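# Stack one keg centred on top of the other

## Task

Set one keg upright on top of the other so that it sits centred on it. At the end it must stay there by itself, with no arm supporting it, and every gripper must have released it and pulled away.

## Robot and tools

Robots: six identical i2rt Big YAM arms named arm1 to arm6. Each has six revolute joints, a two-finger gripper and a wrist camera. Each foot is fixed in one shared scene frame, given in metres, with a heading in degrees counter-clockwise from +x. arm1 is at (+0.42, +0.46, +0.70) facing -98. arm2 is at (+0.01, +0.47, +0.61) facing -81. arm3 is at (-0.44, +0.52, +0.66) facing -97. arm4 is at (-0.59, -0.23, +0.60) facing +58. arm5 is at (+0.02, -0.46, +0.76) facing +81. arm6 is at (+0.46, -0.52, +0.66) facing +108. So arms 1 to 3 sit on the +y side looking roughly toward -y, and arms 4 to 6 sit on the -y side looking roughly toward +y. The hand reaches about 1.0 m from the joint1 axis.

Frame: the scene frame has its origin on the floor and +z pointing up. "hand" means the point halfway between the fingertips. The hand's z axis runs along the fingers, and the fingers close along its y axis. With joint1 and joint6 at 0 and the hand level and pointing forward, the wrist camera rides on top of the hand and looks toward the fingertips.

Cameras: arm1_cam_wrist to arm6_cam_wrist, plus cam_high, which is fixed in the room.

Tool execute_actions(actions, cameras). "actions" is a list with either zero entries or exactly one. That single entry is an object keyed by arm name, for example "arm3". Under each name is {"joints": {...}}, which maps joint names to absolute targets:
- joint1_rad, from -2.879 to 2.879: turns the arm about its foot, positive is counter-clockwise seen from above, and 0 points the arm along its foot's heading.
- joint2_rad, from 0 to 3.141: the shoulder. At 0 the upper arm lies back and roughly level; increasing it lifts the arm up and then forward.
- joint3_rad, from 0 to 3.019: the elbow. 0 is fully folded and larger values open it.
- joint4_rad, from -1.692 to 1.57: hand pitch, positive tips the fingers up.
- joint5_rad, from -1.57 to 1.57: sideways hand swing, positive toward the arm's right.
- joint6_rad, from -2.094 to 2.094: hand roll, positive is clockwise when viewed from behind the hand.
- gripper_m, from 0 to 0.093 metres: the gap between the fingertips. Each finger pad squeezes with at most about 50 to 62 N.
All of these are places to go to, not offsets. You may list only some arms and only some joints. Anything left out can keep driving toward its earlier target. Every motion in the entry starts at once, and the motions may finish at different moments. Because each joint moves at its own speed, the hand can swing along a wide path. If the call holds an unknown key or a value outside its range, the whole call is rejected and nothing moves. "cameras" lists the images to return: omitted, null or ["all"] returns every camera, and [] returns none. The "pictures" line gives the order of the images. A call with an empty list just reports the state.

Tool wait(seconds, 0 to 10): sends no new commands and returns the same report as an empty call.

Tool zoom_image(camera, region): gives a sharper crop of that camera's latest full image. region is [x0, y0, x1, y1] in pixels with the origin at the top left, and at most 504 by 504.

Tool read_manual(section): returns only the licence texts and has no other use.

Tool finished_scene(scene): pass the number of the current scene. This is final. Call it only after the keg stands on its own and the arms are clear. Its result says whether the goal was met and states the task of the next scene. If you resume without context, first make an empty execute_actions call to learn the scene number and task.

Results: joint_positions gives the measured angles, and gripper_m is the sum of joint7 and joint8. Joint torques are listed for the six arm joints. They are noisy, offset for each unit, and non-zero even in free air, so use them only as rough hints. joint_status reports how each commanded motion ended:
- "off_target": the joint stopped short and may still be pushing.
- "contact_stop" or "time_out": the joint gave up its target and is holding where it is. A timed-out joint may still push toward a target near where it stopped, and on_its_own will name it. To relieve the push, send that joint its current reading.
- "not_followed", reported with "joint command not followed" and a "cause:" line: a collision guard between arms, or within one arm, blocked that arm's joint targets. The gripper part of the command still runs. The held targets may be tried again later.
on_its_own describes joints you did not command this call, and "held at" is the target the joint keeps, not where it is. If a stop is reported, any later motion, wait or finished_scene calls in that same reply are skipped. A new target very close to the current reading may produce no motion.

Cautions: the arms do not yield when they touch something and can push very hard. A hard squeeze between two arms ends the run, and a hard collision may too. No field reports arm-to-arm contact. The guard may react too late, and it ignores fingers, gripper housings and wrist cameras. Keep the arms apart, especially neighbours on the same side. Long pushing or holding heats the motors, and this continues while you think. A MOTOR HOT line appears at 85 °C. At 100 °C an OVER-TEMPERATURE FAULT makes that arm go limp and drop whatever it holds. Its joints then show "limit_stop_at_motor_heat", and you resend the targets once it has cooled. Some heat stays into the next scene. A joint holding a load can sag. Objects may now and then get a small bump from outside. Avoid dropping, slipping or slamming the keg. Lower it gently onto the other keg, open the gripper, then lift away. Robot motion time matters, but thinking time does not.

Each tool is called after "Call:" by a JSON object that holds its "method" and its "body".

## Session

Call:
{"method": "execute_actions", "body": {"actions": []}}

Scene clock: 0.00 s.
Joint torques (N m, as the arm reports them, + toward a larger angle): no reading
arm1.joint_positions: joint1_rad=+0.335 joint2_rad=+0.552 joint3_rad=+1.370 joint4_rad=-1.331 joint5_rad=+0.108 joint6_rad=-0.405 gripper_m=+0.094
arm1.joint_status: not commanded
arm1.hand: x=+0.4428 y=+0.2492 z=+1.2473 quat_wxyz=(-0.282, -0.424, -0.752, +0.418) (m; scene frame)
arm2.joint_positions: joint1_rad=-0.242 joint2_rad=+0.622 joint3_rad=+1.469 joint4_rad=-1.475 joint5_rad=-0.151 joint6_rad=+0.288 gripper_m=+0.095
arm2.joint_status: not commanded
arm2.hand: x=+0.0204 y=+0.2620 z=+1.1543 quat_wxyz=(-0.392, -0.713, -0.533, +0.232) (m; scene frame)
arm3.joint_positions: joint1_rad=+0.167 joint2_rad=+0.609 joint3_rad=+1.467 joint4_rad=-1.241 joint5_rad=+0.190 joint6_rad=+0.489 gripper_m=+0.095
arm3.joint_status: not commanded
arm3.hand: x=-0.4689 y=+0.2897 z=+1.2622 quat_wxyz=(-0.444, -0.729, -0.394, +0.340) (m; scene frame)
arm4.joint_positions: joint1_rad=-0.407 joint2_rad=+0.532 joint3_rad=+1.318 joint4_rad=-1.422 joint5_rad=-0.044 joint6_rad=-0.500 gripper_m=+0.094
arm4.joint_status: not commanded
arm4.hand: x=-0.4380 y=-0.1079 z=+1.1075 quat_wxyz=(-0.452, +0.478, -0.752, -0.036) (m; scene frame)
arm5.joint_positions: joint1_rad=+0.310 joint2_rad=+0.629 joint3_rad=+1.465 joint4_rad=-1.187 joint5_rad=+0.267 joint6_rad=+0.089 gripper_m=+0.095
arm5.joint_status: not commanded
arm5.hand: x=+0.0331 y=-0.2214 z=+1.3672 quat_wxyz=(-0.438, +0.536, -0.614, -0.380) (m; scene frame)
arm6.joint_positions: joint1_rad=-0.104 joint2_rad=+0.546 joint3_rad=+1.337 joint4_rad=-1.509 joint5_rad=-0.206 joint6_rad=+0.511 gripper_m=+0.094
arm6.joint_status: not commanded
arm6.hand: x=+0.3842 y=-0.3415 z=+1.1558 quat_wxyz=(-0.085, +0.572, -0.706, -0.408) (m; scene frame)
pictures: arm1_cam_wrist, arm2_cam_wrist, arm3_cam_wrist, arm4_cam_wrist, arm5_cam_wrist, arm6_cam_wrist, cam_high
Images, in order (width x height): arm1_cam_wrist 504x504, arm2_cam_wrist 504x504, arm3_cam_wrist 504x504, arm4_cam_wrist 504x504, arm5_cam_wrist 504x504, arm6_cam_wrist 504x504, cam_high 504x504.

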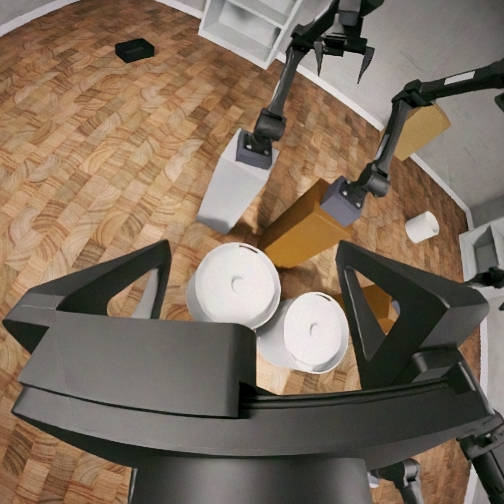

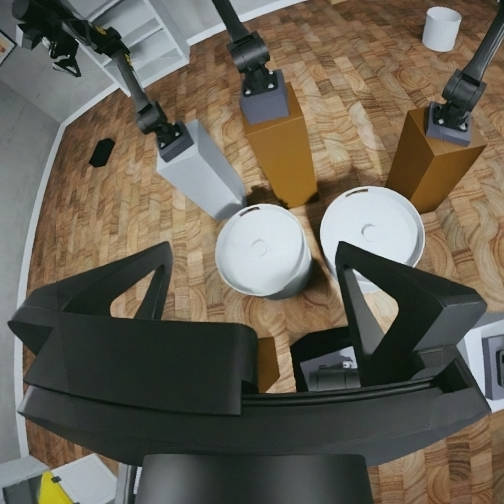

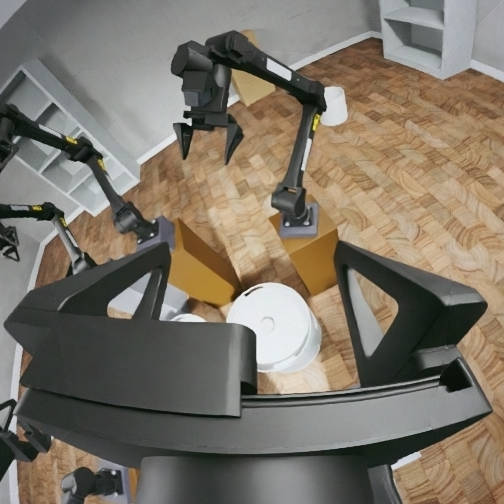

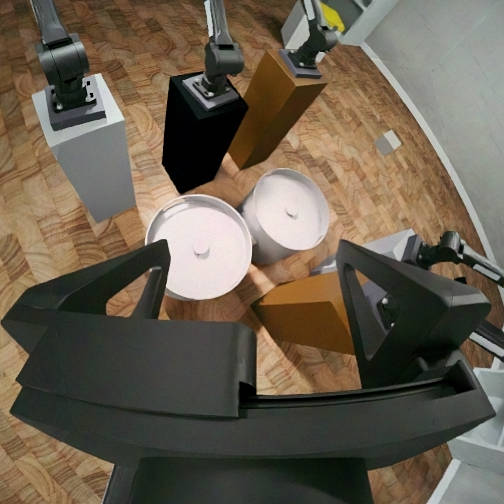

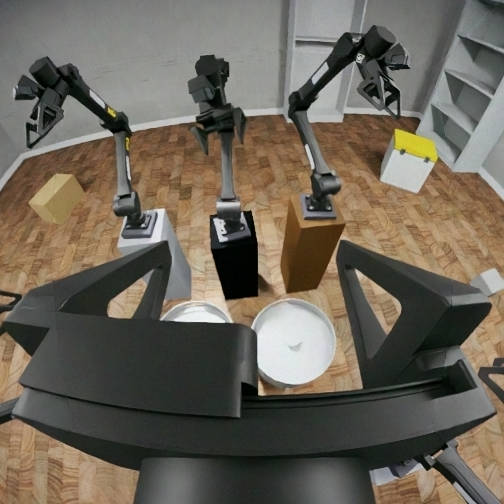

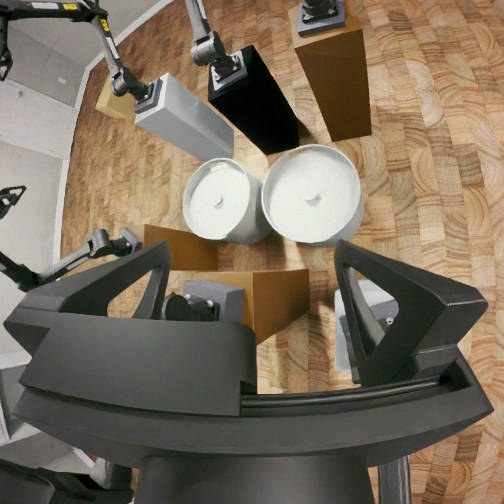

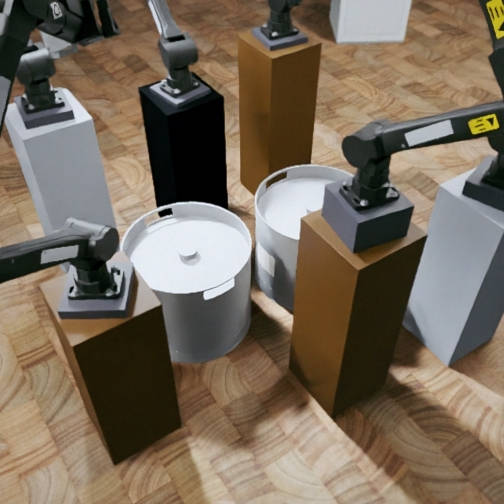

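Call:
{"method": "execute_actions", "body": {"actions": [{"arm2":{"joints":{"joint1_rad":-0.663,"joint2_rad":1.822,"joint3_rad":1.438,"joint4_rad":-1.187,"joint5_rad":0,"joint6_rad":0}},"arm5":{"joints":{"joint1_rad":-0.27,"joint2_rad":1.968,"joint3_rad":1.198,"joint4_rad":-0.801,"joint5_rad":0,"joint6_rad":0}}}]}}

Scene clock: 5.03 s.
Joint torques (N m, as the arm reports them, + toward a larger angle): arm1=[ 0.6   3.31  9.31  1.81 -0.05  0.15] | arm2=[ -1.5  -13.55  11.37   0.79  -0.04  -0.07] | arm3=[-0.45  3.24  9.66  1.86  0.1   0.02] | arm4=[-0.91  5.34 10.04  2.17  0.01  0.06] | arm5=[  3.19 -21.87   7.65   0.43  -0.19  -0.11] | arm6=[-0.22  1.89  8.92  0.84 -0.08 -0.05]
arm1.joint_positions: joint1_rad=+0.335 joint2_rad=+0.552 joint3_rad=+1.370 joint4_rad=-1.331 joint5_rad=+0.108 joint6_rad=-0.405 gripper_m=+0.094
arm1.joint_status: not commanded
arm1.hand: x=+0.4428 y=+0.2492 z=+1.2473 quat_wxyz=(-0.282, -0.424, -0.752, +0.418) (m; scene frame)
arm2.joint_positions: joint1_rad=-0.657 joint2_rad=+1.805 joint3_rad=+1.425 joint4_rad=-1.195 joint5_rad=-0.001 joint6_rad=+0.013 gripper_m=+0.095
arm2.joint_status: all done
arm2.hand: x=-0.2403 y=+0.0032 z=+0.6997 quat_wxyz=(+0.003, -0.862, -0.508, -0.003) (m; scene frame)
arm3.joint_positions: joint1_rad=+0.167 joint2_rad=+0.609 joint3_rad=+1.467 joint4_rad=-1.241 joint5_rad=+0.190 joint6_rad=+0.489 gripper_m=+0.095
arm3.joint_status: not commanded
arm3.hand: x=-0.4689 y=+0.2897 z=+1.2622 quat_wxyz=(-0.444, -0.729, -0.394, +0.340) (m; scene frame)
arm4.joint_positions: joint1_rad=-0.407 joint2_rad=+0.532 joint3_rad=+1.318 joint4_rad=-1.422 joint5_rad=-0.044 joint6_rad=-0.500 gripper_m=+0.094
arm4.joint_status: not commanded
arm4.hand: x=-0.4380 y=-0.1079 z=+1.1075 quat_wxyz=(-0.452, +0.478, -0.752, -0.036) (m; scene frame)
arm5.joint_positions: joint1_rad=-0.278 joint2_rad=+1.963 joint3_rad=+1.201 joint4_rad=-0.810 joint5_rad=+0.003 joint6_rad=+0.014 gripper_m=+0.095
arm5.joint_status: all done
arm5.hand: x=+0.2376 y=-0.0037 z=+0.7031 quat_wxyz=(+0.000, +0.528, -0.849, -0.001) (m; scene frame)
arm6.joint_positions: joint1_rad=-0.104 joint2_rad=+0.546 joint3_rad=+1.337 joint4_rad=-1.509 joint5_rad=-0.206 joint6_rad=+0.511 gripper_m=+0.094
arm6.joint_status: not commanded
arm6.hand: x=+0.3842 y=-0.3415 z=+1.1558 quat_wxyz=(-0.085, +0.572, -0.706, -0.408) (m; scene frame)
pictures: arm1_cam_wrist, arm2_cam_wrist, arm3_cam_wrist, arm4_cam_wrist, arm5_cam_wrist, arm6_cam_wrist, cam_high
Images, in order (width x height): arm1_cam_wrist 504x504, arm2_cam_wrist 504x504, arm3_cam_wrist 504x504, arm4_cam_wrist 504x504, arm5_cam_wrist 504x504, arm6_cam_wrist 504x504, cam_high 504x504.

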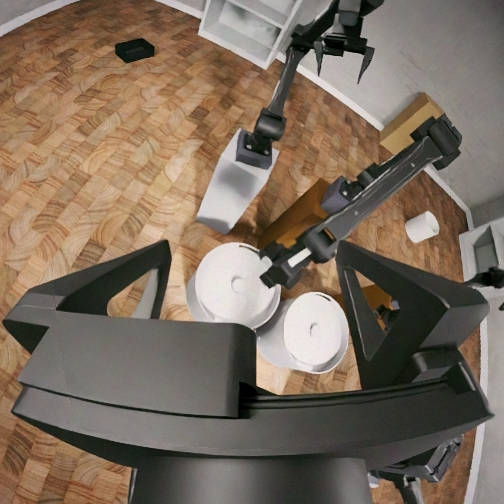

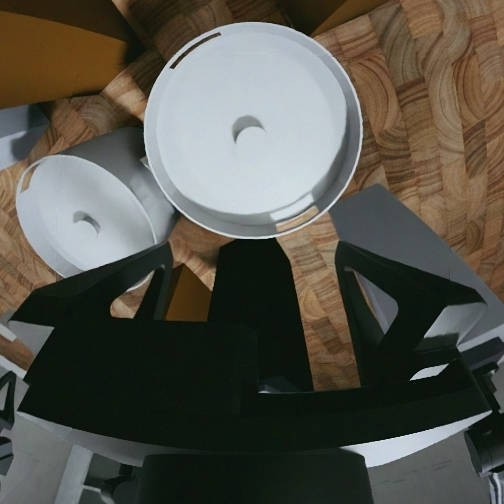

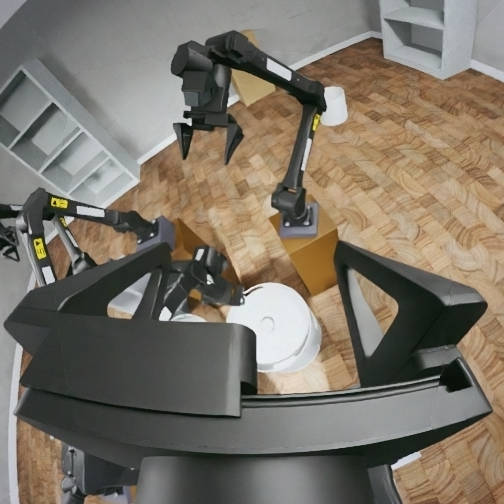

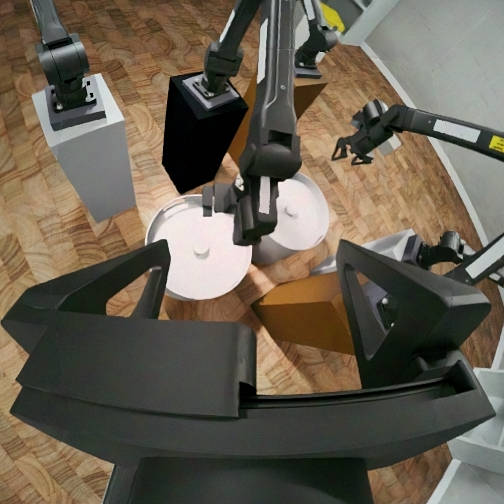

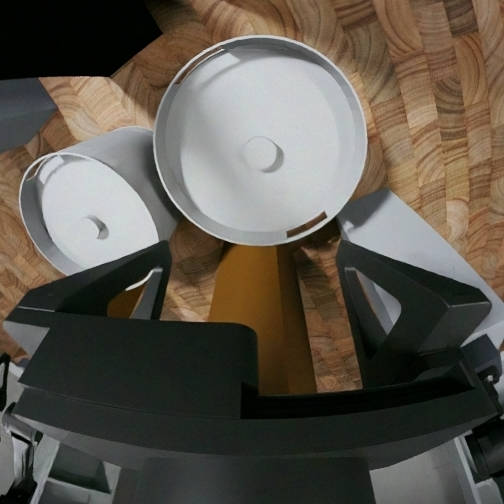

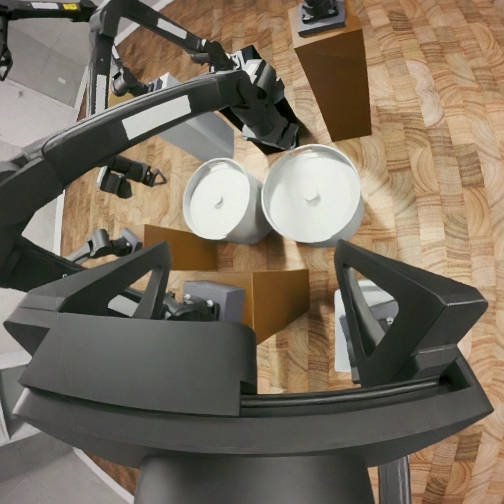

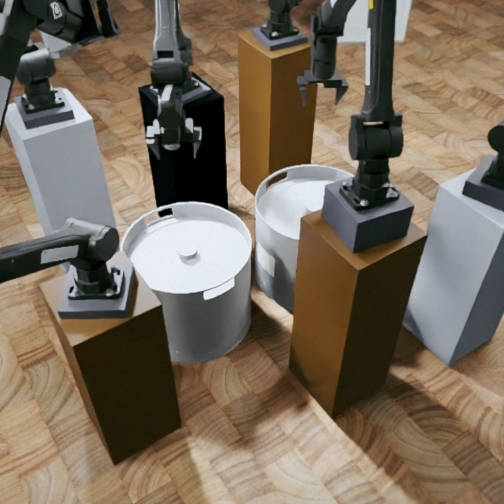

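Good guess. Roll 90° to measure the other axis.

Call:
{"method": "execute_actions", "body": {"actions": [{"arm2":{"joints":{"joint6_rad":1.571}},"arm5":{"joints":{"joint6_rad":1.571}}}], "cameras": ["arm2_cam_wrist","arm5_cam_wrist"]}}

Scene clock: 7.80 s.
Joint torques (N m, as the arm reports them, + toward a larger angle): arm1=[ 0.84  3.24  9.26  1.86 -0.04  0.15] | arm2=[ -1.48 -13.48  11.25   0.65   0.06   0.15] | arm3=[-0.42  3.2   9.65  1.86  0.1   0.02] | arm4=[-0.8   5.41 10.06  2.17  0.01  0.06] | arm5=[  3.29 -21.54   7.41   0.34  -0.06   0.18] | arm6=[ 0.3   1.75  8.93  0.9  -0.1  -0.06]
arm1.joint_positions: joint1_rad=+0.335 joint2_rad=+0.552 joint3_rad=+1.370 joint4_rad=-1.331 joint5_rad=+0.108 joint6_rad=-0.405 gripper_m=+0.094
arm1.joint_status: not commanded
arm1.hand: x=+0.4428 y=+0.2492 z=+1.2473 quat_wxyz=(-0.282, -0.424, -0.752, +0.418) (m; scene frame)
arm2.joint_positions: joint1_rad=-0.657 joint2_rad=+1.805 joint3_rad=+1.425 joint4_rad=-1.195 joint5_rad=-0.001 joint6_rad=+1.558 gripper_m=+0.095
arm2.joint_status: all done
arm2.hand: x=-0.2403 y=+0.0032 z=+0.6997 quat_wxyz=(+0.004, -0.971, +0.237, +0.000) (m; scene frame)
arm3.joint_positions: joint1_rad=+0.167 joint2_rad=+0.609 joint3_rad=+1.467 joint4_rad=-1.241 joint5_rad=+0.190 joint6_rad=+0.489 gripper_m=+0.095
arm3.joint_status: not commanded
arm3.hand: x=-0.4689 y=+0.2897 z=+1.2622 quat_wxyz=(-0.444, -0.729, -0.394, +0.340) (m; scene frame)
arm4.joint_positions: joint1_rad=-0.407 joint2_rad=+0.532 joint3_rad=+1.318 joint4_rad=-1.422 joint5_rad=-0.044 joint6_rad=-0.500 gripper_m=+0.094
arm4.joint_status: not commanded
arm4.hand: x=-0.4380 y=-0.1079 z=+1.1075 quat_wxyz=(-0.452, +0.478, -0.752, -0.036) (m; scene frame)
arm5.joint_positions: joint1_rad=-0.278 joint2_rad=+1.963 joint3_rad=+1.201 joint4_rad=-0.810 joint5_rad=+0.003 joint6_rad=+1.557 gripper_m=+0.095
arm5.joint_status: all done
arm5.hand: x=+0.2376 y=-0.0037 z=+0.7031 quat_wxyz=(+0.000, -0.213, -0.977, -0.001) (m; scene frame)
arm6.joint_positions: joint1_rad=-0.104 joint2_rad=+0.546 joint3_rad=+1.337 joint4_rad=-1.509 joint5_rad=-0.206 joint6_rad=+0.511 gripper_m=+0.094
arm6.joint_status: not commanded
arm6.hand: x=+0.3842 y=-0.3415 z=+1.1558 quat_wxyz=(-0.085, +0.572, -0.706, -0.408) (m; scene frame)
pictures: arm2_cam_wrist, arm5_cam_wrist
Images, in order (width x height): arm2_cam_wrist 504x504, arm5_cam_wrist 504x504.

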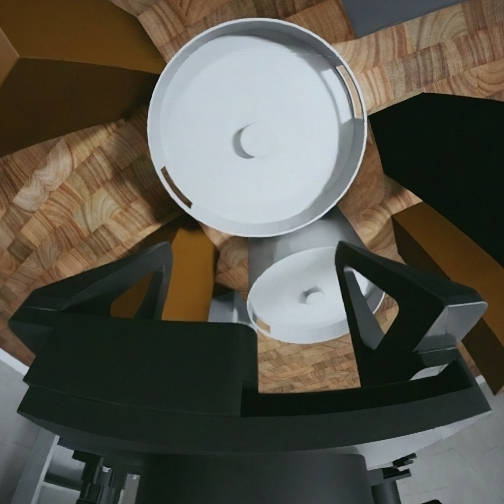

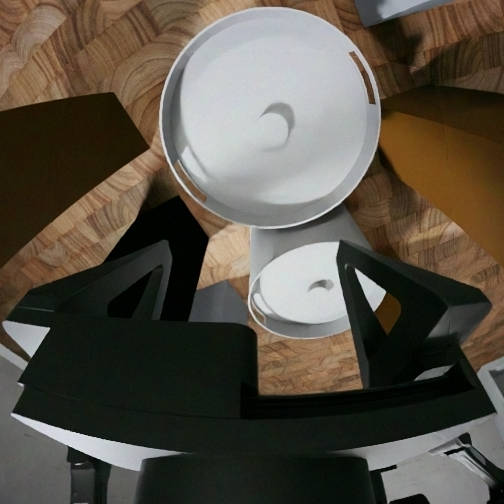

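Call:
{"method": "execute_actions", "body": {"actions": [{"arm5":{"joints":{"joint1_rad":-0.742,"joint2_rad":2.456,"joint3_rad":1.0,"joint4_rad":-0.115,"joint6_rad":0.148}},"arm2":{"joints":{"joint1_rad":-0.2,"joint2_rad":1.7,"joint3_rad":0.732,"joint4_rad":-0.6,"joint6_rad":1.403}},"arm6":{"joints":{"joint1_rad":-1.6}},"arm3":{"joints":{"joint1_rad":-1.6}},"arm4":{"joints":{"joint1_rad":-0.871,"joint5_rad":0,"joint6_rad":1.189}},"arm1":{"joints":{"joint1_rad":0.014,"joint5_rad":0,"joint6_rad":-0.911,"joint3_rad":0.808,"joint2_rad":1.2}}}], "cameras": []}}

Call:
{"method": "execute_actions", "body": {"actions": [{"arm2":{"joints":{"joint1_rad":0.199,"joint2_rad":1.98,"joint4_rad":-0.323}},"arm4":{"joints":{"joint2_rad":2.428,"joint3_rad":1.784,"joint4_rad":-0.927}},"arm1":{"joints":{"joint2_rad":2.266,"joint4_rad":-0.113}}}], "cameras": ["arm1_cam_wrist","arm2_cam_wrist","arm4_cam_wrist","arm5_cam_wrist","cam_high"]}}

Scene clock: 14.37 s.
Joint torques (N m, as the arm reports them, + toward a larger angle): arm1=[ 0.73 -6.08  9.17 -0.45 -0.19 -0.03] | arm2=[-1.71 -8.63  6.74  0.94  0.1  -0.08] | arm3=[-1.18  3.21  9.67  1.85  0.12  0.02] | arm4=[-1.25  5.23  9.97  2.16  0.17  0.03] | arm5=[  2.82 -20.97   1.65   0.87  -0.01  -0.06] | arm6=[-0.61  2.06  8.81  1.04 -0.11 -0.09]
arm1.joint_positions: joint1_rad=+0.019 joint2_rad=+1.201 joint3_rad=+0.795 joint4_rad=-1.330 joint5_rad=+0.002 joint6_rad=-0.899 gripper_m=+0.094
arm1.joint_status: all done
arm1.hand: x=+0.3902 y=+0.2025 z=+0.8165 quat_wxyz=(+0.023, -0.380, -0.921, -0.081) (m; scene frame)
arm2.joint_positions: joint1_rad=-0.190 joint2_rad=+1.687 joint3_rad=+0.727 joint4_rad=-0.616 joint5_rad=-0.002 joint6_rad=+1.416 gripper_m=+0.095
arm2.joint_status: all done
arm2.hand: x=+0.0008 y=+0.1196 z=+0.5443 quat_wxyz=(+0.005, -0.998, -0.065, -0.001) (m; scene frame)
arm3.joint_positions: joint1_rad=-1.589 joint2_rad=+0.609 joint3_rad=+1.467 joint4_rad=-1.241 joint5_rad=+0.190 joint6_rad=+0.489 gripper_m=+0.095
arm3.joint_status: all done
arm3.hand: x=-0.6642 y=+0.5803 z=+1.2621 quat_wxyz=(-0.015, -0.771, +0.304, +0.559) (m; scene frame)
arm4.joint_positions: joint1_rad=-0.866 joint2_rad=+0.532 joint3_rad=+1.318 joint4_rad=-1.422 joint5_rad=-0.001 joint6_rad=+1.180 gripper_m=+0.094
arm4.joint_status: all done
arm4.hand: x=-0.4011 y=-0.1977 z=+1.1087 quat_wxyz=(-0.362, -0.439, -0.774, -0.277) (m; scene frame)
arm5.joint_positions: joint1_rad=-0.744 joint2_rad=+2.459 joint3_rad=+0.995 joint4_rad=-0.126 joint5_rad=+0.001 joint6_rad=+0.162 gripper_m=+0.095
arm5.joint_status: all done
arm5.hand: x=+0.3306 y=-0.2174 z=+0.4479 quat_wxyz=(+0.010, +0.247, -0.969, +0.002) (m; scene frame)
arm6.joint_positions: joint1_rad=-1.591 joint2_rad=+0.546 joint3_rad=+1.337 joint4_rad=-1.509 joint5_rad=-0.205 joint6_rad=+0.511 gripper_m=+0.094
arm6.joint_status: all done
arm6.hand: x=+0.6230 y=-0.4289 z=+1.1586 quat_wxyz=(-0.346, -0.055, -0.905, -0.242) (m; scene frame)
pictures: none
No camera images: the call's "cameras" was empty. Leave "cameras" out to get every camera's image.

Scene clock: 16.57 s.
Joint torques (N m, as the arm reports them, + toward a larger angle): arm1=[  0.4  -12.16   1.48   0.57  -0.2   -0.02] | arm2=[ -0.89 -10.03   4.01   0.9    0.03  -0.07] | arm3=[-1.14  3.11  9.68  1.87  0.12  0.02] | arm4=[ -1.37 -15.66   9.76   0.26   0.2    0.09] | arm5=[  2.45 -21.23   1.62   0.78  -0.06  -0.12] | arm6=[-0.87  1.    8.8   1.07 -0.01 -0.04]
arm1.joint_positions: joint1_rad=+0.019 joint2_rad=+2.253 joint3_rad=+0.800 joint4_rad=-0.128 joint5_rad=+0.002 joint6_rad=-0.900 gripper_m=+0.094
arm1.joint_status: all done
arm1.hand: x=+0.3800 y=+0.1072 z=+0.4577 quat_wxyz=(+0.002, -0.381, -0.924, -0.006) (m; scene frame)
arm2.joint_positions: joint1_rad=+0.199 joint2_rad=+1.969 joint3_rad=+0.727 joint4_rad=-0.338 joint5_rad=-0.001 joint6_rad=+1.415 gripper_m=+0.095
arm2.joint_status: all done
arm2.hand: x=+0.1346 y=+0.1415 z=+0.4500 quat_wxyz=(+0.007, -0.966, -0.257, +0.000) (m; scene frame)
arm3.joint_positions: joint1_rad=-1.589 joint2_rad=+0.609 joint3_rad=+1.467 joint4_rad=-1.241 joint5_rad=+0.190 joint6_rad=+0.489 gripper_m=+0.095
arm3.joint_status: not commanded
arm3.hand: x=-0.6642 y=+0.5803 z=+1.2621 quat_wxyz=(-0.015, -0.771, +0.304, +0.559) (m; scene frame)
arm4.joint_positions: joint1_rad=-0.866 joint2_rad=+2.412 joint3_rad=+1.758 joint4_rad=-0.923 joint5_rad=-0.001 joint6_rad=+1.182 gripper_m=+0.094
arm4.joint_status: all done
arm4.hand: x=+0.0564 y=-0.1387 z=+0.4628 quat_wxyz=(-0.005, -0.496, -0.868, +0.002) (m; scene frame)
arm5.joint_positions: joint1_rad=-0.744 joint2_rad=+2.459 joint3_rad=+0.995 joint4_rad=-0.126 joint5_rad=+0.001 joint6_rad=+0.162 gripper_m=+0.095
arm5.joint_status: not commanded
arm5.hand: x=+0.3306 y=-0.2174 z=+0.4479 quat_wxyz=(+0.010, +0.247, -0.969, +0.002) (m; scene frame)
arm6.joint_positions: joint1_rad=-1.591 joint2_rad=+0.546 joint3_rad=+1.337 joint4_rad=-1.509 joint5_rad=-0.205 joint6_rad=+0.511 gripper_m=+0.094
arm6.joint_status: not commanded
arm6.hand: x=+0.6230 y=-0.4289 z=+1.1586 quat_wxyz=(-0.346, -0.055, -0.905, -0.242) (m; scene frame)
pictures: arm1_cam_wrist, arm2_cam_wrist, arm4_cam_wrist, arm5_cam_wrist, cam_high
Images, in order (width x height): arm1_cam_wrist 504x504, arm2_cam_wrist 504x504, arm4_cam_wrist 504x504, arm5_cam_wrist 504x504, cam_high 504x504.

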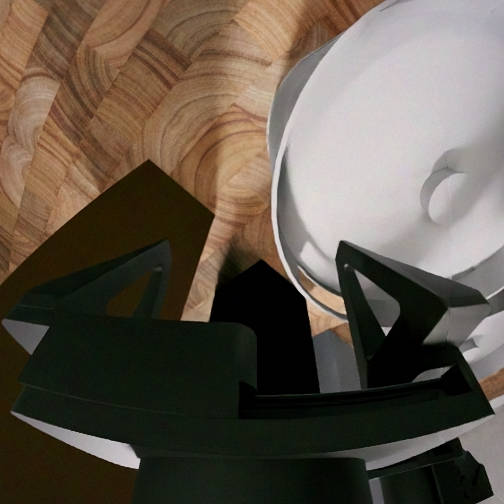

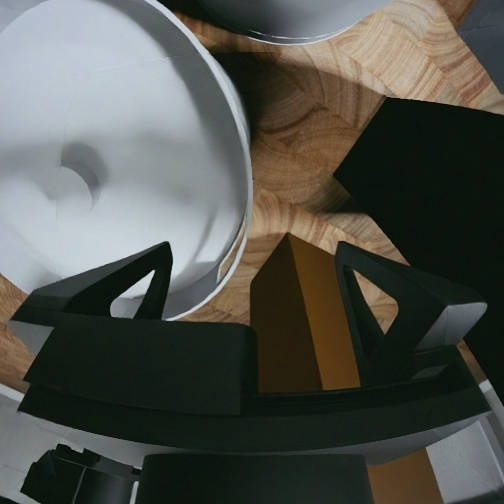

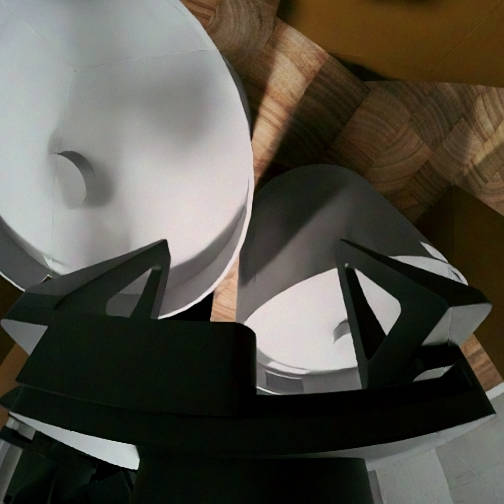

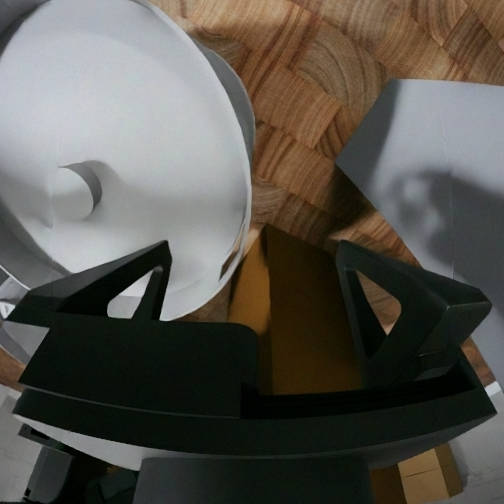

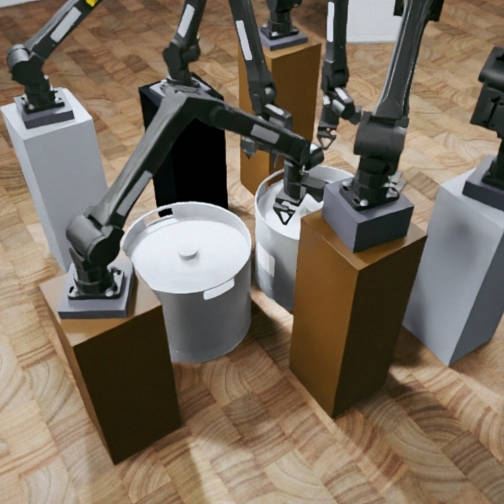

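Call:
{"method": "execute_actions", "body": {"actions": [{"arm1":{"joints":{"joint1_rad":-0.025,"joint2_rad":2.555,"joint3_rad":0.976,"joint4_rad":0.018}},"arm2":{"joints":{"joint2_rad":2.266,"joint3_rad":0.808,"joint4_rad":-0.103}},"arm4":{"joints":{"joint2_rad":2.615,"joint3_rad":1.864,"joint4_rad":-0.81,"gripper_m":0.06}},"arm5":{"joints":{"joint1_rad":-0.73,"joint2_rad":2.703,"joint3_rad":1.154,"joint4_rad":-0.012}}}], "cameras": ["arm1_cam_wrist","arm2_cam_wrist","arm4_cam_wrist","arm5_cam_wrist","cam_high"]}}

Scene clock: 19.10 s.
Joint torques (N m, as the arm reports them, + toward a larger angle): arm1=[  0.6  -14.33   0.02   0.25  -0.19  -0.02] | arm2=[ -0.99 -11.49   2.03   0.93   0.02  -0.06] | arm3=[-1.14  3.16  9.68  1.86  0.12  0.02] | arm4=[ -1.45 -17.07   8.16   0.68   0.2    0.09] | arm5=[  3.12 -20.76   0.46   0.3   -0.04  -0.07] | arm6=[-1.46  1.86  8.78  1.24 -0.04 -0.05]
arm1.joint_positions: joint1_rad=-0.019 joint2_rad=+2.554 joint3_rad=+0.972 joint4_rad=+0.010 joint5_rad=+0.002 joint6_rad=-0.900 gripper_m=+0.094
arm1.joint_status: all done
arm1.hand: x=+0.3644 y=+0.0953 z=+0.3573 quat_wxyz=(+0.001, -0.399, -0.917, -0.002) (m; scene frame)
arm2.joint_positions: joint1_rad=+0.199 joint2_rad=+2.255 joint3_rad=+0.802 joint4_rad=-0.118 joint5_rad=-0.001 joint6_rad=+1.414 gripper_m=+0.095
arm2.joint_status: all done
arm2.hand: x=+0.1366 y=+0.1362 z=+0.3600 quat_wxyz=(+0.003, -0.966, -0.257, +0.000) (m; scene frame)
arm3.joint_positions: joint1_rad=-1.589 joint2_rad=+0.609 joint3_rad=+1.467 joint4_rad=-1.241 joint5_rad=+0.190 joint6_rad=+0.489 gripper_m=+0.095
arm3.joint_status: not commanded
arm3.hand: x=-0.6642 y=+0.5803 z=+1.2621 quat_wxyz=(-0.015, -0.771, +0.304, +0.559) (m; scene frame)
arm4.joint_positions: joint1_rad=-0.866 joint2_rad=+2.612 joint3_rad=+1.850 joint4_rad=-0.815 joint5_rad=-0.001 joint6_rad=+1.182 gripper_m=+0.060
arm4.joint_status: all done
arm4.hand: x=+0.0646 y=-0.1386 z=+0.3630 quat_wxyz=(-0.005, -0.496, -0.868, +0.002) (m; scene frame)
arm5.joint_positions: joint1_rad=-0.738 joint2_rad=+2.702 joint3_rad=+1.151 joint4_rad=-0.015 joint5_rad=+0.001 joint6_rad=+0.162 gripper_m=+0.095
arm5.joint_status: all done
arm5.hand: x=+0.3351 y=-0.2102 z=+0.3593 quat_wxyz=(-0.001, +0.250, -0.968, -0.003) (m; scene frame)
arm6.joint_positions: joint1_rad=-1.591 joint2_rad=+0.546 joint3_rad=+1.337 joint4_rad=-1.509 joint5_rad=-0.205 joint6_rad=+0.511 gripper_m=+0.094
arm6.joint_status: not commanded
arm6.hand: x=+0.6230 y=-0.4289 z=+1.1586 quat_wxyz=(-0.346, -0.055, -0.905, -0.242) (m; scene frame)
pictures: arm1_cam_wrist, arm2_cam_wrist, arm4_cam_wrist, arm5_cam_wrist, cam_high
Images, in order (width x height): arm1_cam_wrist 504x504, arm2_cam_wrist 504x504, arm4_cam_wrist 504x504, arm5_cam_wrist 504x504, cam_high 504x504.

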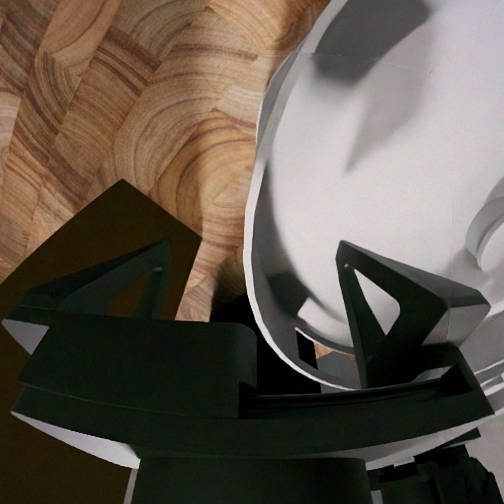

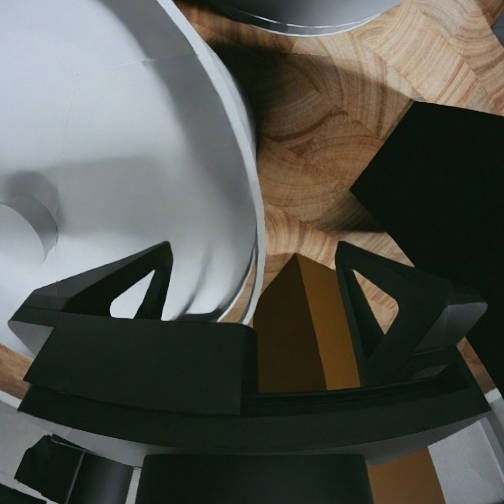

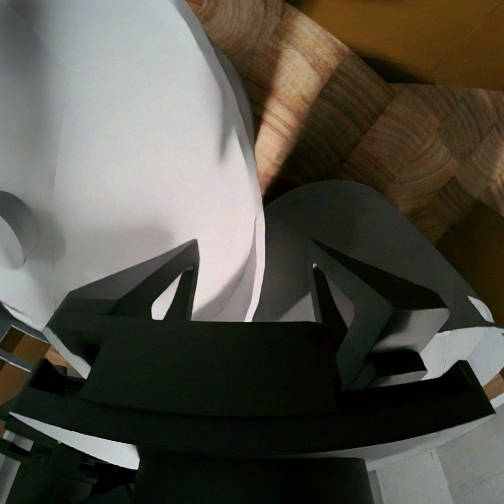

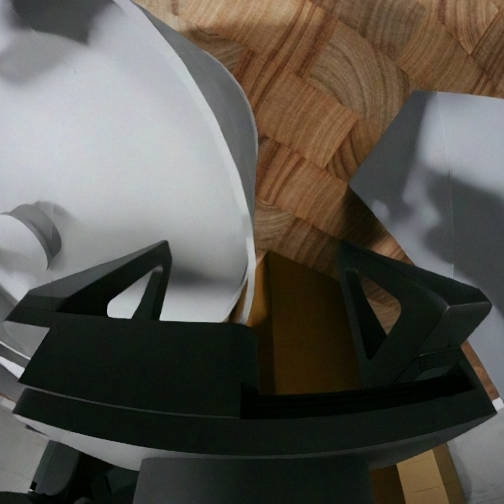

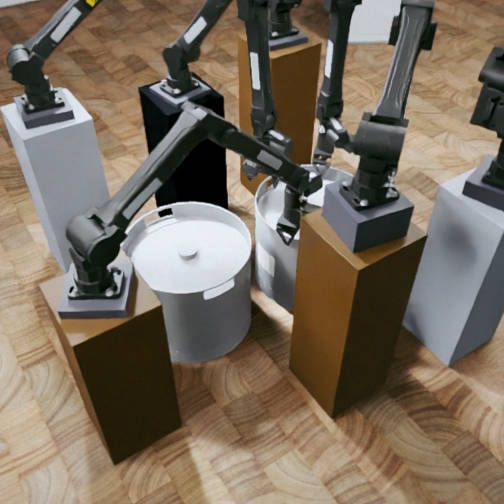

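Call:
{"method": "execute_actions", "body": {"actions": [{"arm1":{"joints":{"joint2_rad":2.632,"joint3_rad":1.026,"joint4_rad":0.045,"gripper_m":0.04}},"arm2":{"joints":{"joint2_rad":2.358,"joint3_rad":0.844,"joint4_rad":-0.047,"gripper_m":0.04}},"arm4":{"joints":{"joint2_rad":2.676,"joint3_rad":1.89,"joint4_rad":-0.775,"gripper_m":0.04}},"arm5":{"joints":{"joint1_rad":-0.715,"joint2_rad":2.782,"joint3_rad":1.216,"joint4_rad":-0.005,"gripper_m":0.04}}}], "cameras": []}}

Call:
{"method": "execute_actions", "body": {"actions": [{"arm1":{"joints":{"gripper_m":0}},"arm2":{"joints":{"gripper_m":0}},"arm4":{"joints":{"gripper_m":0}},"arm5":{"joints":{"gripper_m":0}}}], "cameras": ["arm1_cam_wrist","arm2_cam_wrist","arm4_cam_wrist","arm5_cam_wrist","cam_high"]}}

Scene clock: 21.43 s.
Joint torques (N m, as the arm reports them, + toward a larger angle): arm1=[  0.6  -13.24  -0.19   0.72  -0.04   0.  ] | arm2=[ -0.87 -10.91   1.63   0.93  -0.06  -0.05] | arm3=[-1.16  3.16  9.68  1.86  0.11  0.02] | arm4=[ -1.54 -15.06   9.24   0.78   0.2    0.09] | arm5=[  3.1  -19.95   0.33   0.7    0.    -0.07] | arm6=[-0.6   2.06  8.66  1.18 -0.08 -0.06]
arm1.joint_positions: joint1_rad=-0.019 joint2_rad=+2.614 joint3_rad=+1.024 joint4_rad=+0.030 joint5_rad=-0.002 joint6_rad=-0.901 gripper_m=+0.040
arm1.joint_status: all done
arm1.hand: x=+0.3638 y=+0.0869 z=+0.3359 quat_wxyz=(-0.003, -0.399, -0.917, +0.003) (m; scene frame)
arm2.joint_positions: joint1_rad=+0.199 joint2_rad=+2.339 joint3_rad=+0.836 joint4_rad=-0.062 joint5_rad=+0.001 joint6_rad=+1.413 gripper_m=+0.040
arm2.joint_status: all done
arm2.hand: x=+0.1374 y=+0.1333 z=+0.3330 quat_wxyz=(-0.001, -0.966, -0.258, +0.001) (m; scene frame)
arm3.joint_positions: joint1_rad=-1.589 joint2_rad=+0.609 joint3_rad=+1.467 joint4_rad=-1.241 joint5_rad=+0.190 joint6_rad=+0.489 gripper_m=+0.095
arm3.joint_status: not commanded
arm3.hand: x=-0.6642 y=+0.5803 z=+1.2621 quat_wxyz=(-0.015, -0.771, +0.304, +0.559) (m; scene frame)
arm4.joint_positions: joint1_rad=-0.866 joint2_rad=+2.642 joint3_rad=+1.861 joint4_rad=-0.783 joint5_rad=-0.001 joint6_rad=+1.182 gripper_m=+0.040
arm4.joint_status: all done
arm4.hand: x=+0.0665 y=-0.1385 z=+0.3466 quat_wxyz=(-0.010, -0.496, -0.868, -0.002) (m; scene frame)
arm5.joint_positions: joint1_rad=-0.720 joint2_rad=+2.761 joint3_rad=+1.216 joint4_rad=-0.013 joint5_rad=+0.001 joint6_rad=+0.162 gripper_m=+0.040
arm5.joint_status: all done
arm5.hand: x=+0.3382 y=-0.1980 z=+0.3375 quat_wxyz=(-0.006, +0.259, -0.966, -0.005) (m; scene frame)
arm6.joint_positions: joint1_rad=-1.591 joint2_rad=+0.546 joint3_rad=+1.337 joint4_rad=-1.509 joint5_rad=-0.205 joint6_rad=+0.511 gripper_m=+0.094
arm6.joint_status: not commanded
arm6.hand: x=+0.6230 y=-0.4289 z=+1.1586 quat_wxyz=(-0.346, -0.055, -0.905, -0.242) (m; scene frame)
pictures: none
No camera images: the call's "cameras" was empty. Leave "cameras" out to get every camera's image.

Scene clock: 22.20 s.
Joint torques (N m, as the arm reports them, + toward a larger angle): arm1=[  0.31 -13.36   0.54   0.62   0.13  -0.02] | arm2=[ -0.89 -10.94   2.25   0.91  -0.11   0.03] | arm3=[-1.15  3.15  9.68  1.87  0.12  0.02] | arm4=[ -1.29 -14.99   9.38   1.15   0.23  -0.01] | arm5=[  4.08 -20.14   0.31   0.63  -0.61   0.65] | arm6=[-0.59  2.19  9.24  1.01 -0.07 -0.16]
arm1.joint_positions: joint1_rad=-0.017 joint2_rad=+2.618 joint3_rad=+1.013 joint4_rad=+0.031 joint5_rad=-0.007 joint6_rad=-0.902 gripper_m=+0.002
arm1.joint_status: all done
arm1.hand: x=+0.3668 y=+0.0949 z=+0.3347 quat_wxyz=(-0.003, -0.397, -0.918, -0.004) (m; scene frame)
arm2.joint_positions: joint1_rad=+0.199 joint2_rad=+2.340 joint3_rad=+0.828 joint4_rad=-0.063 joint5_rad=+0.003 joint6_rad=+1.406 gripper_m=+0.003
arm2.joint_status: all done
arm2.hand: x=+0.1351 y=+0.1389 z=+0.3325 quat_wxyz=(+0.004, -0.965, -0.261, +0.002) (m; scene frame)
arm3.joint_positions: joint1_rad=-1.589 joint2_rad=+0.609 joint3_rad=+1.467 joint4_rad=-1.241 joint5_rad=+0.190 joint6_rad=+0.489 gripper_m=+0.095
arm3.joint_status: not commanded
arm3.hand: x=-0.6642 y=+0.5803 z=+1.2621 quat_wxyz=(-0.015, -0.771, +0.304, +0.559) (m; scene frame)
arm4.joint_positions: joint1_rad=-0.869 joint2_rad=+2.644 joint3_rad=+1.859 joint4_rad=-0.791 joint5_rad=-0.002 joint6_rad=+1.193 gripper_m=+0.002
arm4.joint_status: all done
arm4.hand: x=+0.0631 y=-0.1406 z=+0.3447 quat_wxyz=(-0.005, -0.503, -0.865, +0.001) (m; scene frame)
arm5.joint_positions: joint1_rad=-0.728 joint2_rad=+2.761 joint3_rad=+1.216 joint4_rad=-0.013 joint5_rad=+0.014 joint6_rad=+0.092 gripper_m=+0.004
arm5.joint_status: gripper_m off_target (ended at +0.004, target +0.000)
arm5.hand: x=+0.3413 y=-0.2027 z=+0.3375 quat_wxyz=(-0.008, +0.288, -0.958, +0.002) (m; scene frame)
arm6.joint_positions: joint1_rad=-1.591 joint2_rad=+0.546 joint3_rad=+1.337 joint4_rad=-1.509 joint5_rad=-0.205 joint6_rad=+0.511 gripper_m=+0.094
arm6.joint_status: not commanded
arm6.hand: x=+0.6230 y=-0.4289 z=+1.1586 quat_wxyz=(-0.346, -0.055, -0.905, -0.242) (m; scene frame)
pictures: arm1_cam_wrist, arm2_cam_wrist, arm4_cam_wrist, arm5_cam_wrist, cam_high
Images, in order (width x height): arm1_cam_wrist 504x504, arm2_cam_wrist 504x504, arm4_cam_wrist 504x504, arm5_cam_wrist 504x504, cam_high 504x504.

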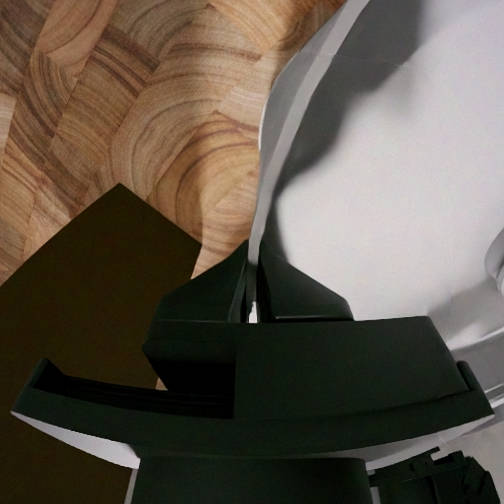

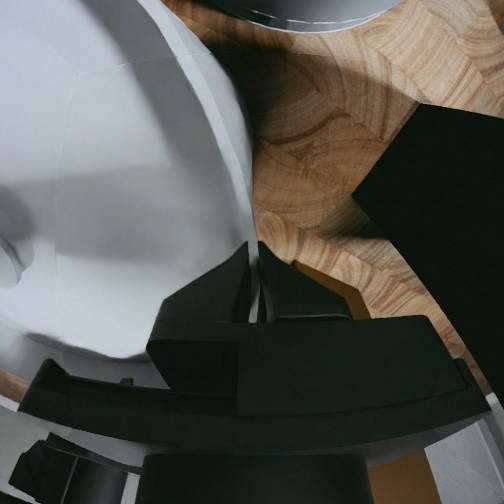

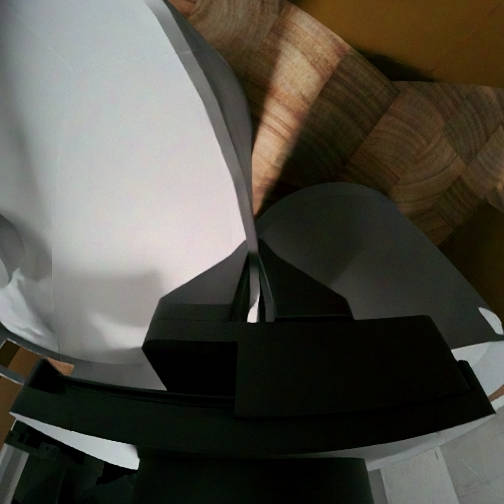

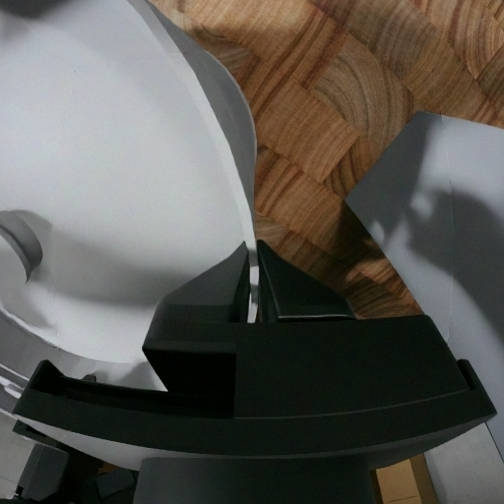

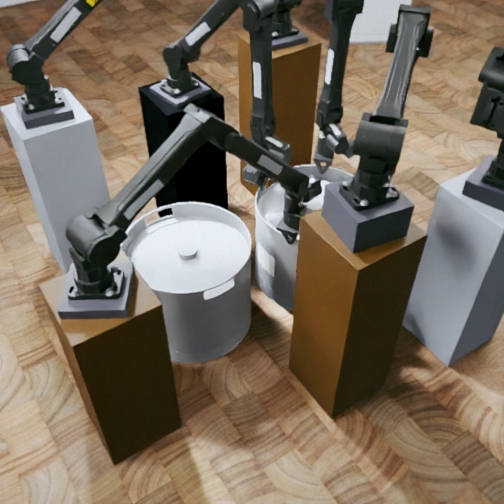

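Call:
{"method": "execute_actions", "body": {"actions": [{"arm1":{"joints":{"joint2_rad":2.382,"joint3_rad":0.88,"joint4_rad":-0.069}},"arm2":{"joints":{"joint2_rad":2.092,"joint3_rad":0.748,"joint4_rad":-0.227}},"arm4":{"joints":{"joint2_rad":2.49,"joint3_rad":1.81,"joint4_rad":-0.877}},"arm5":{"joints":{"joint1_rad":-0.73,"joint6_rad":0.09,"joint2_rad":2.549,"joint3_rad":1.078,"joint4_rad":-0.1}}}], "cameras": ["arm1_cam_wrist","arm4_cam_wrist","cam_high"]}}

Scene clock: 24.43 s.
Joint torques (N m, as the arm reports them, + toward a larger angle): arm1=[  1.62 -19.63  -2.82  -1.53  -0.14   0.02] | arm2=[ -0.63 -18.3    0.6   -1.14  -0.14  -0.05] | arm3=[-1.16  3.17  9.67  1.85  0.12  0.02] | arm4=[ -2.27 -22.16   8.03  -1.72   1.02  -0.21] | arm5=[  1.81 -32.1   -3.89  -1.24   0.74  -0.1 ] | arm6=[-0.78  2.4   8.99  1.19 -0.05 -0.13]
arm1.joint_positions: joint1_rad=-0.037 joint2_rad=+2.459 joint3_rad=+0.917 joint4_rad=-0.041 joint5_rad=+0.000 joint6_rad=-0.903 gripper_m=+0.002
arm1.joint_status: all done
arm1.hand: x=+0.3588 y=+0.0996 z=+0.3902 quat_wxyz=(+0.001, -0.406, -0.914, -0.007) (m; scene frame)
arm2.joint_positions: joint1_rad=+0.187 joint2_rad=+2.181 joint3_rad=+0.761 joint4_rad=-0.180 joint5_rad=+0.004 joint6_rad=+1.413 gripper_m=+0.003
arm2.joint_status: all done
arm2.hand: x=+0.1270 y=+0.1474 z=+0.3829 quat_wxyz=(+0.017, -0.968, -0.252, +0.004) (m; scene frame)
arm3.joint_positions: joint1_rad=-1.589 joint2_rad=+0.609 joint3_rad=+1.467 joint4_rad=-1.241 joint5_rad=+0.190 joint6_rad=+0.489 gripper_m=+0.095
arm3.joint_status: not commanded
arm3.hand: x=-0.6642 y=+0.5803 z=+1.2621 quat_wxyz=(-0.015, -0.771, +0.304, +0.559) (m; scene frame)
arm4.joint_positions: joint1_rad=-0.857 joint2_rad=+2.567 joint3_rad=+1.797 joint4_rad=-0.832 joint5_rad=-0.023 joint6_rad=+1.217 gripper_m=+0.004
arm4.joint_status: all done
arm4.hand: x=+0.0482 y=-0.1308 z=+0.3766 quat_wxyz=(+0.011, -0.508, -0.861, +0.001) (m; scene frame)
arm5.joint_positions: joint1_rad=-0.713 joint2_rad=+2.652 joint3_rad=+1.125 joint4_rad=-0.059 joint5_rad=-0.017 joint6_rad=+0.105 gripper_m=+0.004
arm5.joint_status: all done
arm5.hand: x=+0.3258 y=-0.2011 z=+0.3781 quat_wxyz=(+0.011, +0.289, -0.957, -0.007) (m; scene frame)
arm6.joint_positions: joint1_rad=-1.591 joint2_rad=+0.546 joint3_rad=+1.337 joint4_rad=-1.509 joint5_rad=-0.205 joint6_rad=+0.511 gripper_m=+0.094
arm6.joint_status: not commanded
arm6.hand: x=+0.6230 y=-0.4289 z=+1.1586 quat_wxyz=(-0.346, -0.055, -0.905, -0.242) (m; scene frame)
pictures: arm1_cam_wrist, arm4_cam_wrist, cam_high
Images, in order (width x height): arm1_cam_wrist 504x504, arm4_cam_wrist 504x504, cam_high 504x504.

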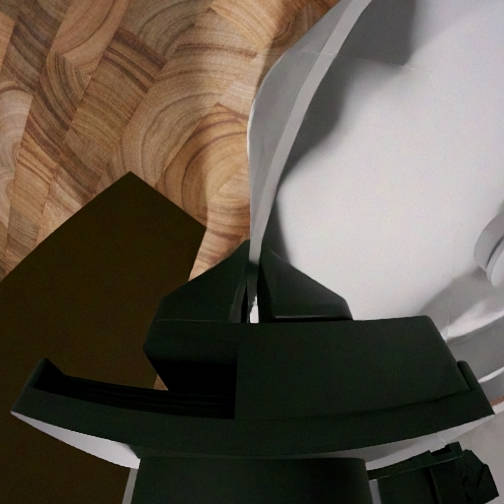

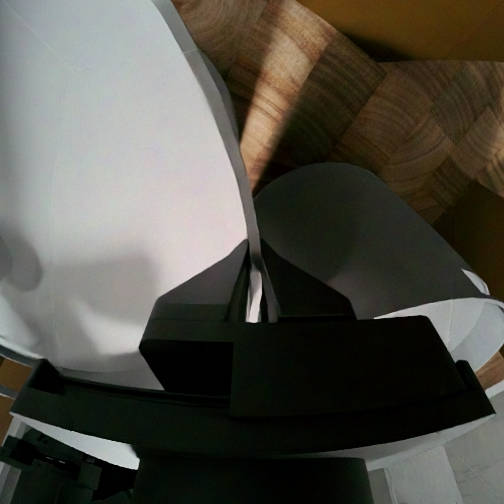

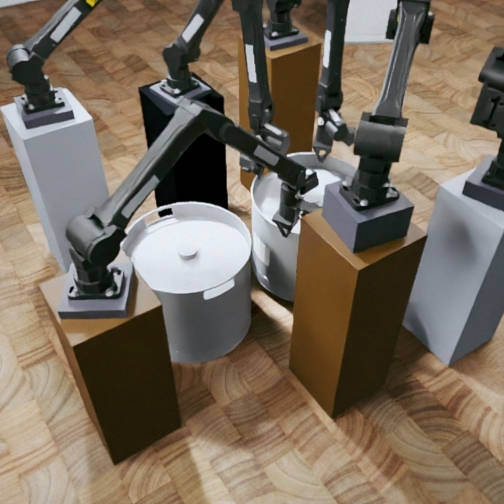

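Call:
{"method": "execute_actions", "body": {"actions": [{"arm1":{"joints":{"joint2_rad":2.009,"joint3_rad":0.82,"joint4_rad":-0.252}},"arm2":{"joints":{"joint2_rad":1.712,"joint3_rad":0.775,"joint4_rad":-0.479}},"arm4":{"joints":{"joint2_rad":2.16,"joint3_rad":1.873,"joint4_rad":-1.009}},"arm5":{"joints":{"joint2_rad":2.19,"joint3_rad":0.99,"joint4_rad":-0.229}}}], "cameras": []}}

Call:
{"method": "execute_actions", "body": {"actions": [{"arm1":{"joints":{"joint2_rad":1.74,"joint3_rad":0.82,"joint4_rad":-0.493}},"arm2":{"joints":{"joint2_rad":1.472,"joint3_rad":0.843,"joint4_rad":-0.763}},"arm4":{"joints":{"joint2_rad":2.043,"joint3_rad":1.926,"joint4_rad":-1.172}},"arm5":{"joints":{"joint2_rad":1.94,"joint3_rad":0.947,"joint4_rad":-0.417}}}], "cameras": ["arm1_cam_wrist","arm4_cam_wrist","cam_high"]}}

Scene clock: 28.73 s.
Joint torques (N m, as the arm reports them, + toward a larger angle): arm1=[ -0.31 -19.68   5.07  -0.41  -0.34   0.1 ] | arm2=[ -0.56 -15.97   9.78   0.44  -0.02   0.19] | arm3=[-1.15  3.18  9.67  1.86  0.12  0.02] | arm4=[ -0.5  -28.78  15.32   0.32   0.37   0.17] | arm5=[  2.97 -30.52   5.04   0.8   -0.14   0.32] | arm6=[-0.24  1.85  8.58  0.87 -0.05 -0.04]
arm1.joint_positions: joint1_rad=-0.009 joint2_rad=+2.102 joint3_rad=+0.782 joint4_rad=-0.245 joint5_rad=+0.005 joint6_rad=-0.910 gripper_m=+0.002
arm1.joint_status: all done
arm1.hand: x=+0.3676 y=+0.0961 z=+0.5078 quat_wxyz=(+0.002, -0.390, -0.921, +0.002) (m; scene frame)
arm2.joint_positions: joint1_rad=+0.195 joint2_rad=+1.792 joint3_rad=+0.723 joint4_rad=-0.479 joint5_rad=+0.001 joint6_rad=+1.390 gripper_m=+0.003
arm2.joint_status: all done
arm2.hand: x=+0.1361 y=+0.1330 z=+0.5085 quat_wxyz=(-0.009, -0.964, -0.267, -0.001) (m; scene frame)
arm3.joint_positions: joint1_rad=-1.589 joint2_rad=+0.609 joint3_rad=+1.467 joint4_rad=-1.241 joint5_rad=+0.190 joint6_rad=+0.489 gripper_m=+0.095
arm3.joint_status: not commanded
arm3.hand: x=-0.6642 y=+0.5803 z=+1.2621 quat_wxyz=(-0.015, -0.771, +0.304, +0.559) (m; scene frame)
arm4.joint_positions: joint1_rad=-0.880 joint2_rad=+2.338 joint3_rad=+1.784 joint4_rad=-1.007 joint5_rad=-0.006 joint6_rad=+1.172 gripper_m=+0.003
arm4.joint_status: joint2_rad time_out (moved -0.228 of -0.407); the others done
arm4.on_its_own: joint2_rad reads +2.338 and still pushes toward +2.160 since a time_out
arm4.hand: x=+0.0666 y=-0.1448 z=+0.5181 quat_wxyz=(-0.010, -0.498, -0.867, -0.005) (m; scene frame)
arm5.joint_positions: joint1_rad=-0.739 joint2_rad=+2.290 joint3_rad=+0.964 joint4_rad=-0.238 joint5_rad=+0.003 joint6_rad=+0.068 gripper_m=+0.004
arm5.joint_status: all done
arm5.hand: x=+0.3477 y=-0.2021 z=+0.5114 quat_wxyz=(-0.003, +0.295, -0.956, -0.002) (m; scene frame)
arm6.joint_positions: joint1_rad=-1.591 joint2_rad=+0.546 joint3_rad=+1.337 joint4_rad=-1.509 joint5_rad=-0.205 joint6_rad=+0.511 gripper_m=+0.094
arm6.joint_status: not commanded
arm6.hand: x=+0.6230 y=-0.4289 z=+1.1586 quat_wxyz=(-0.346, -0.055, -0.905, -0.242) (m; scene frame)
pictures: none
No camera images: the call's "cameras" was empty. Leave "cameras" out to get every camera's image.

not run: a stop came earlier in this reply.


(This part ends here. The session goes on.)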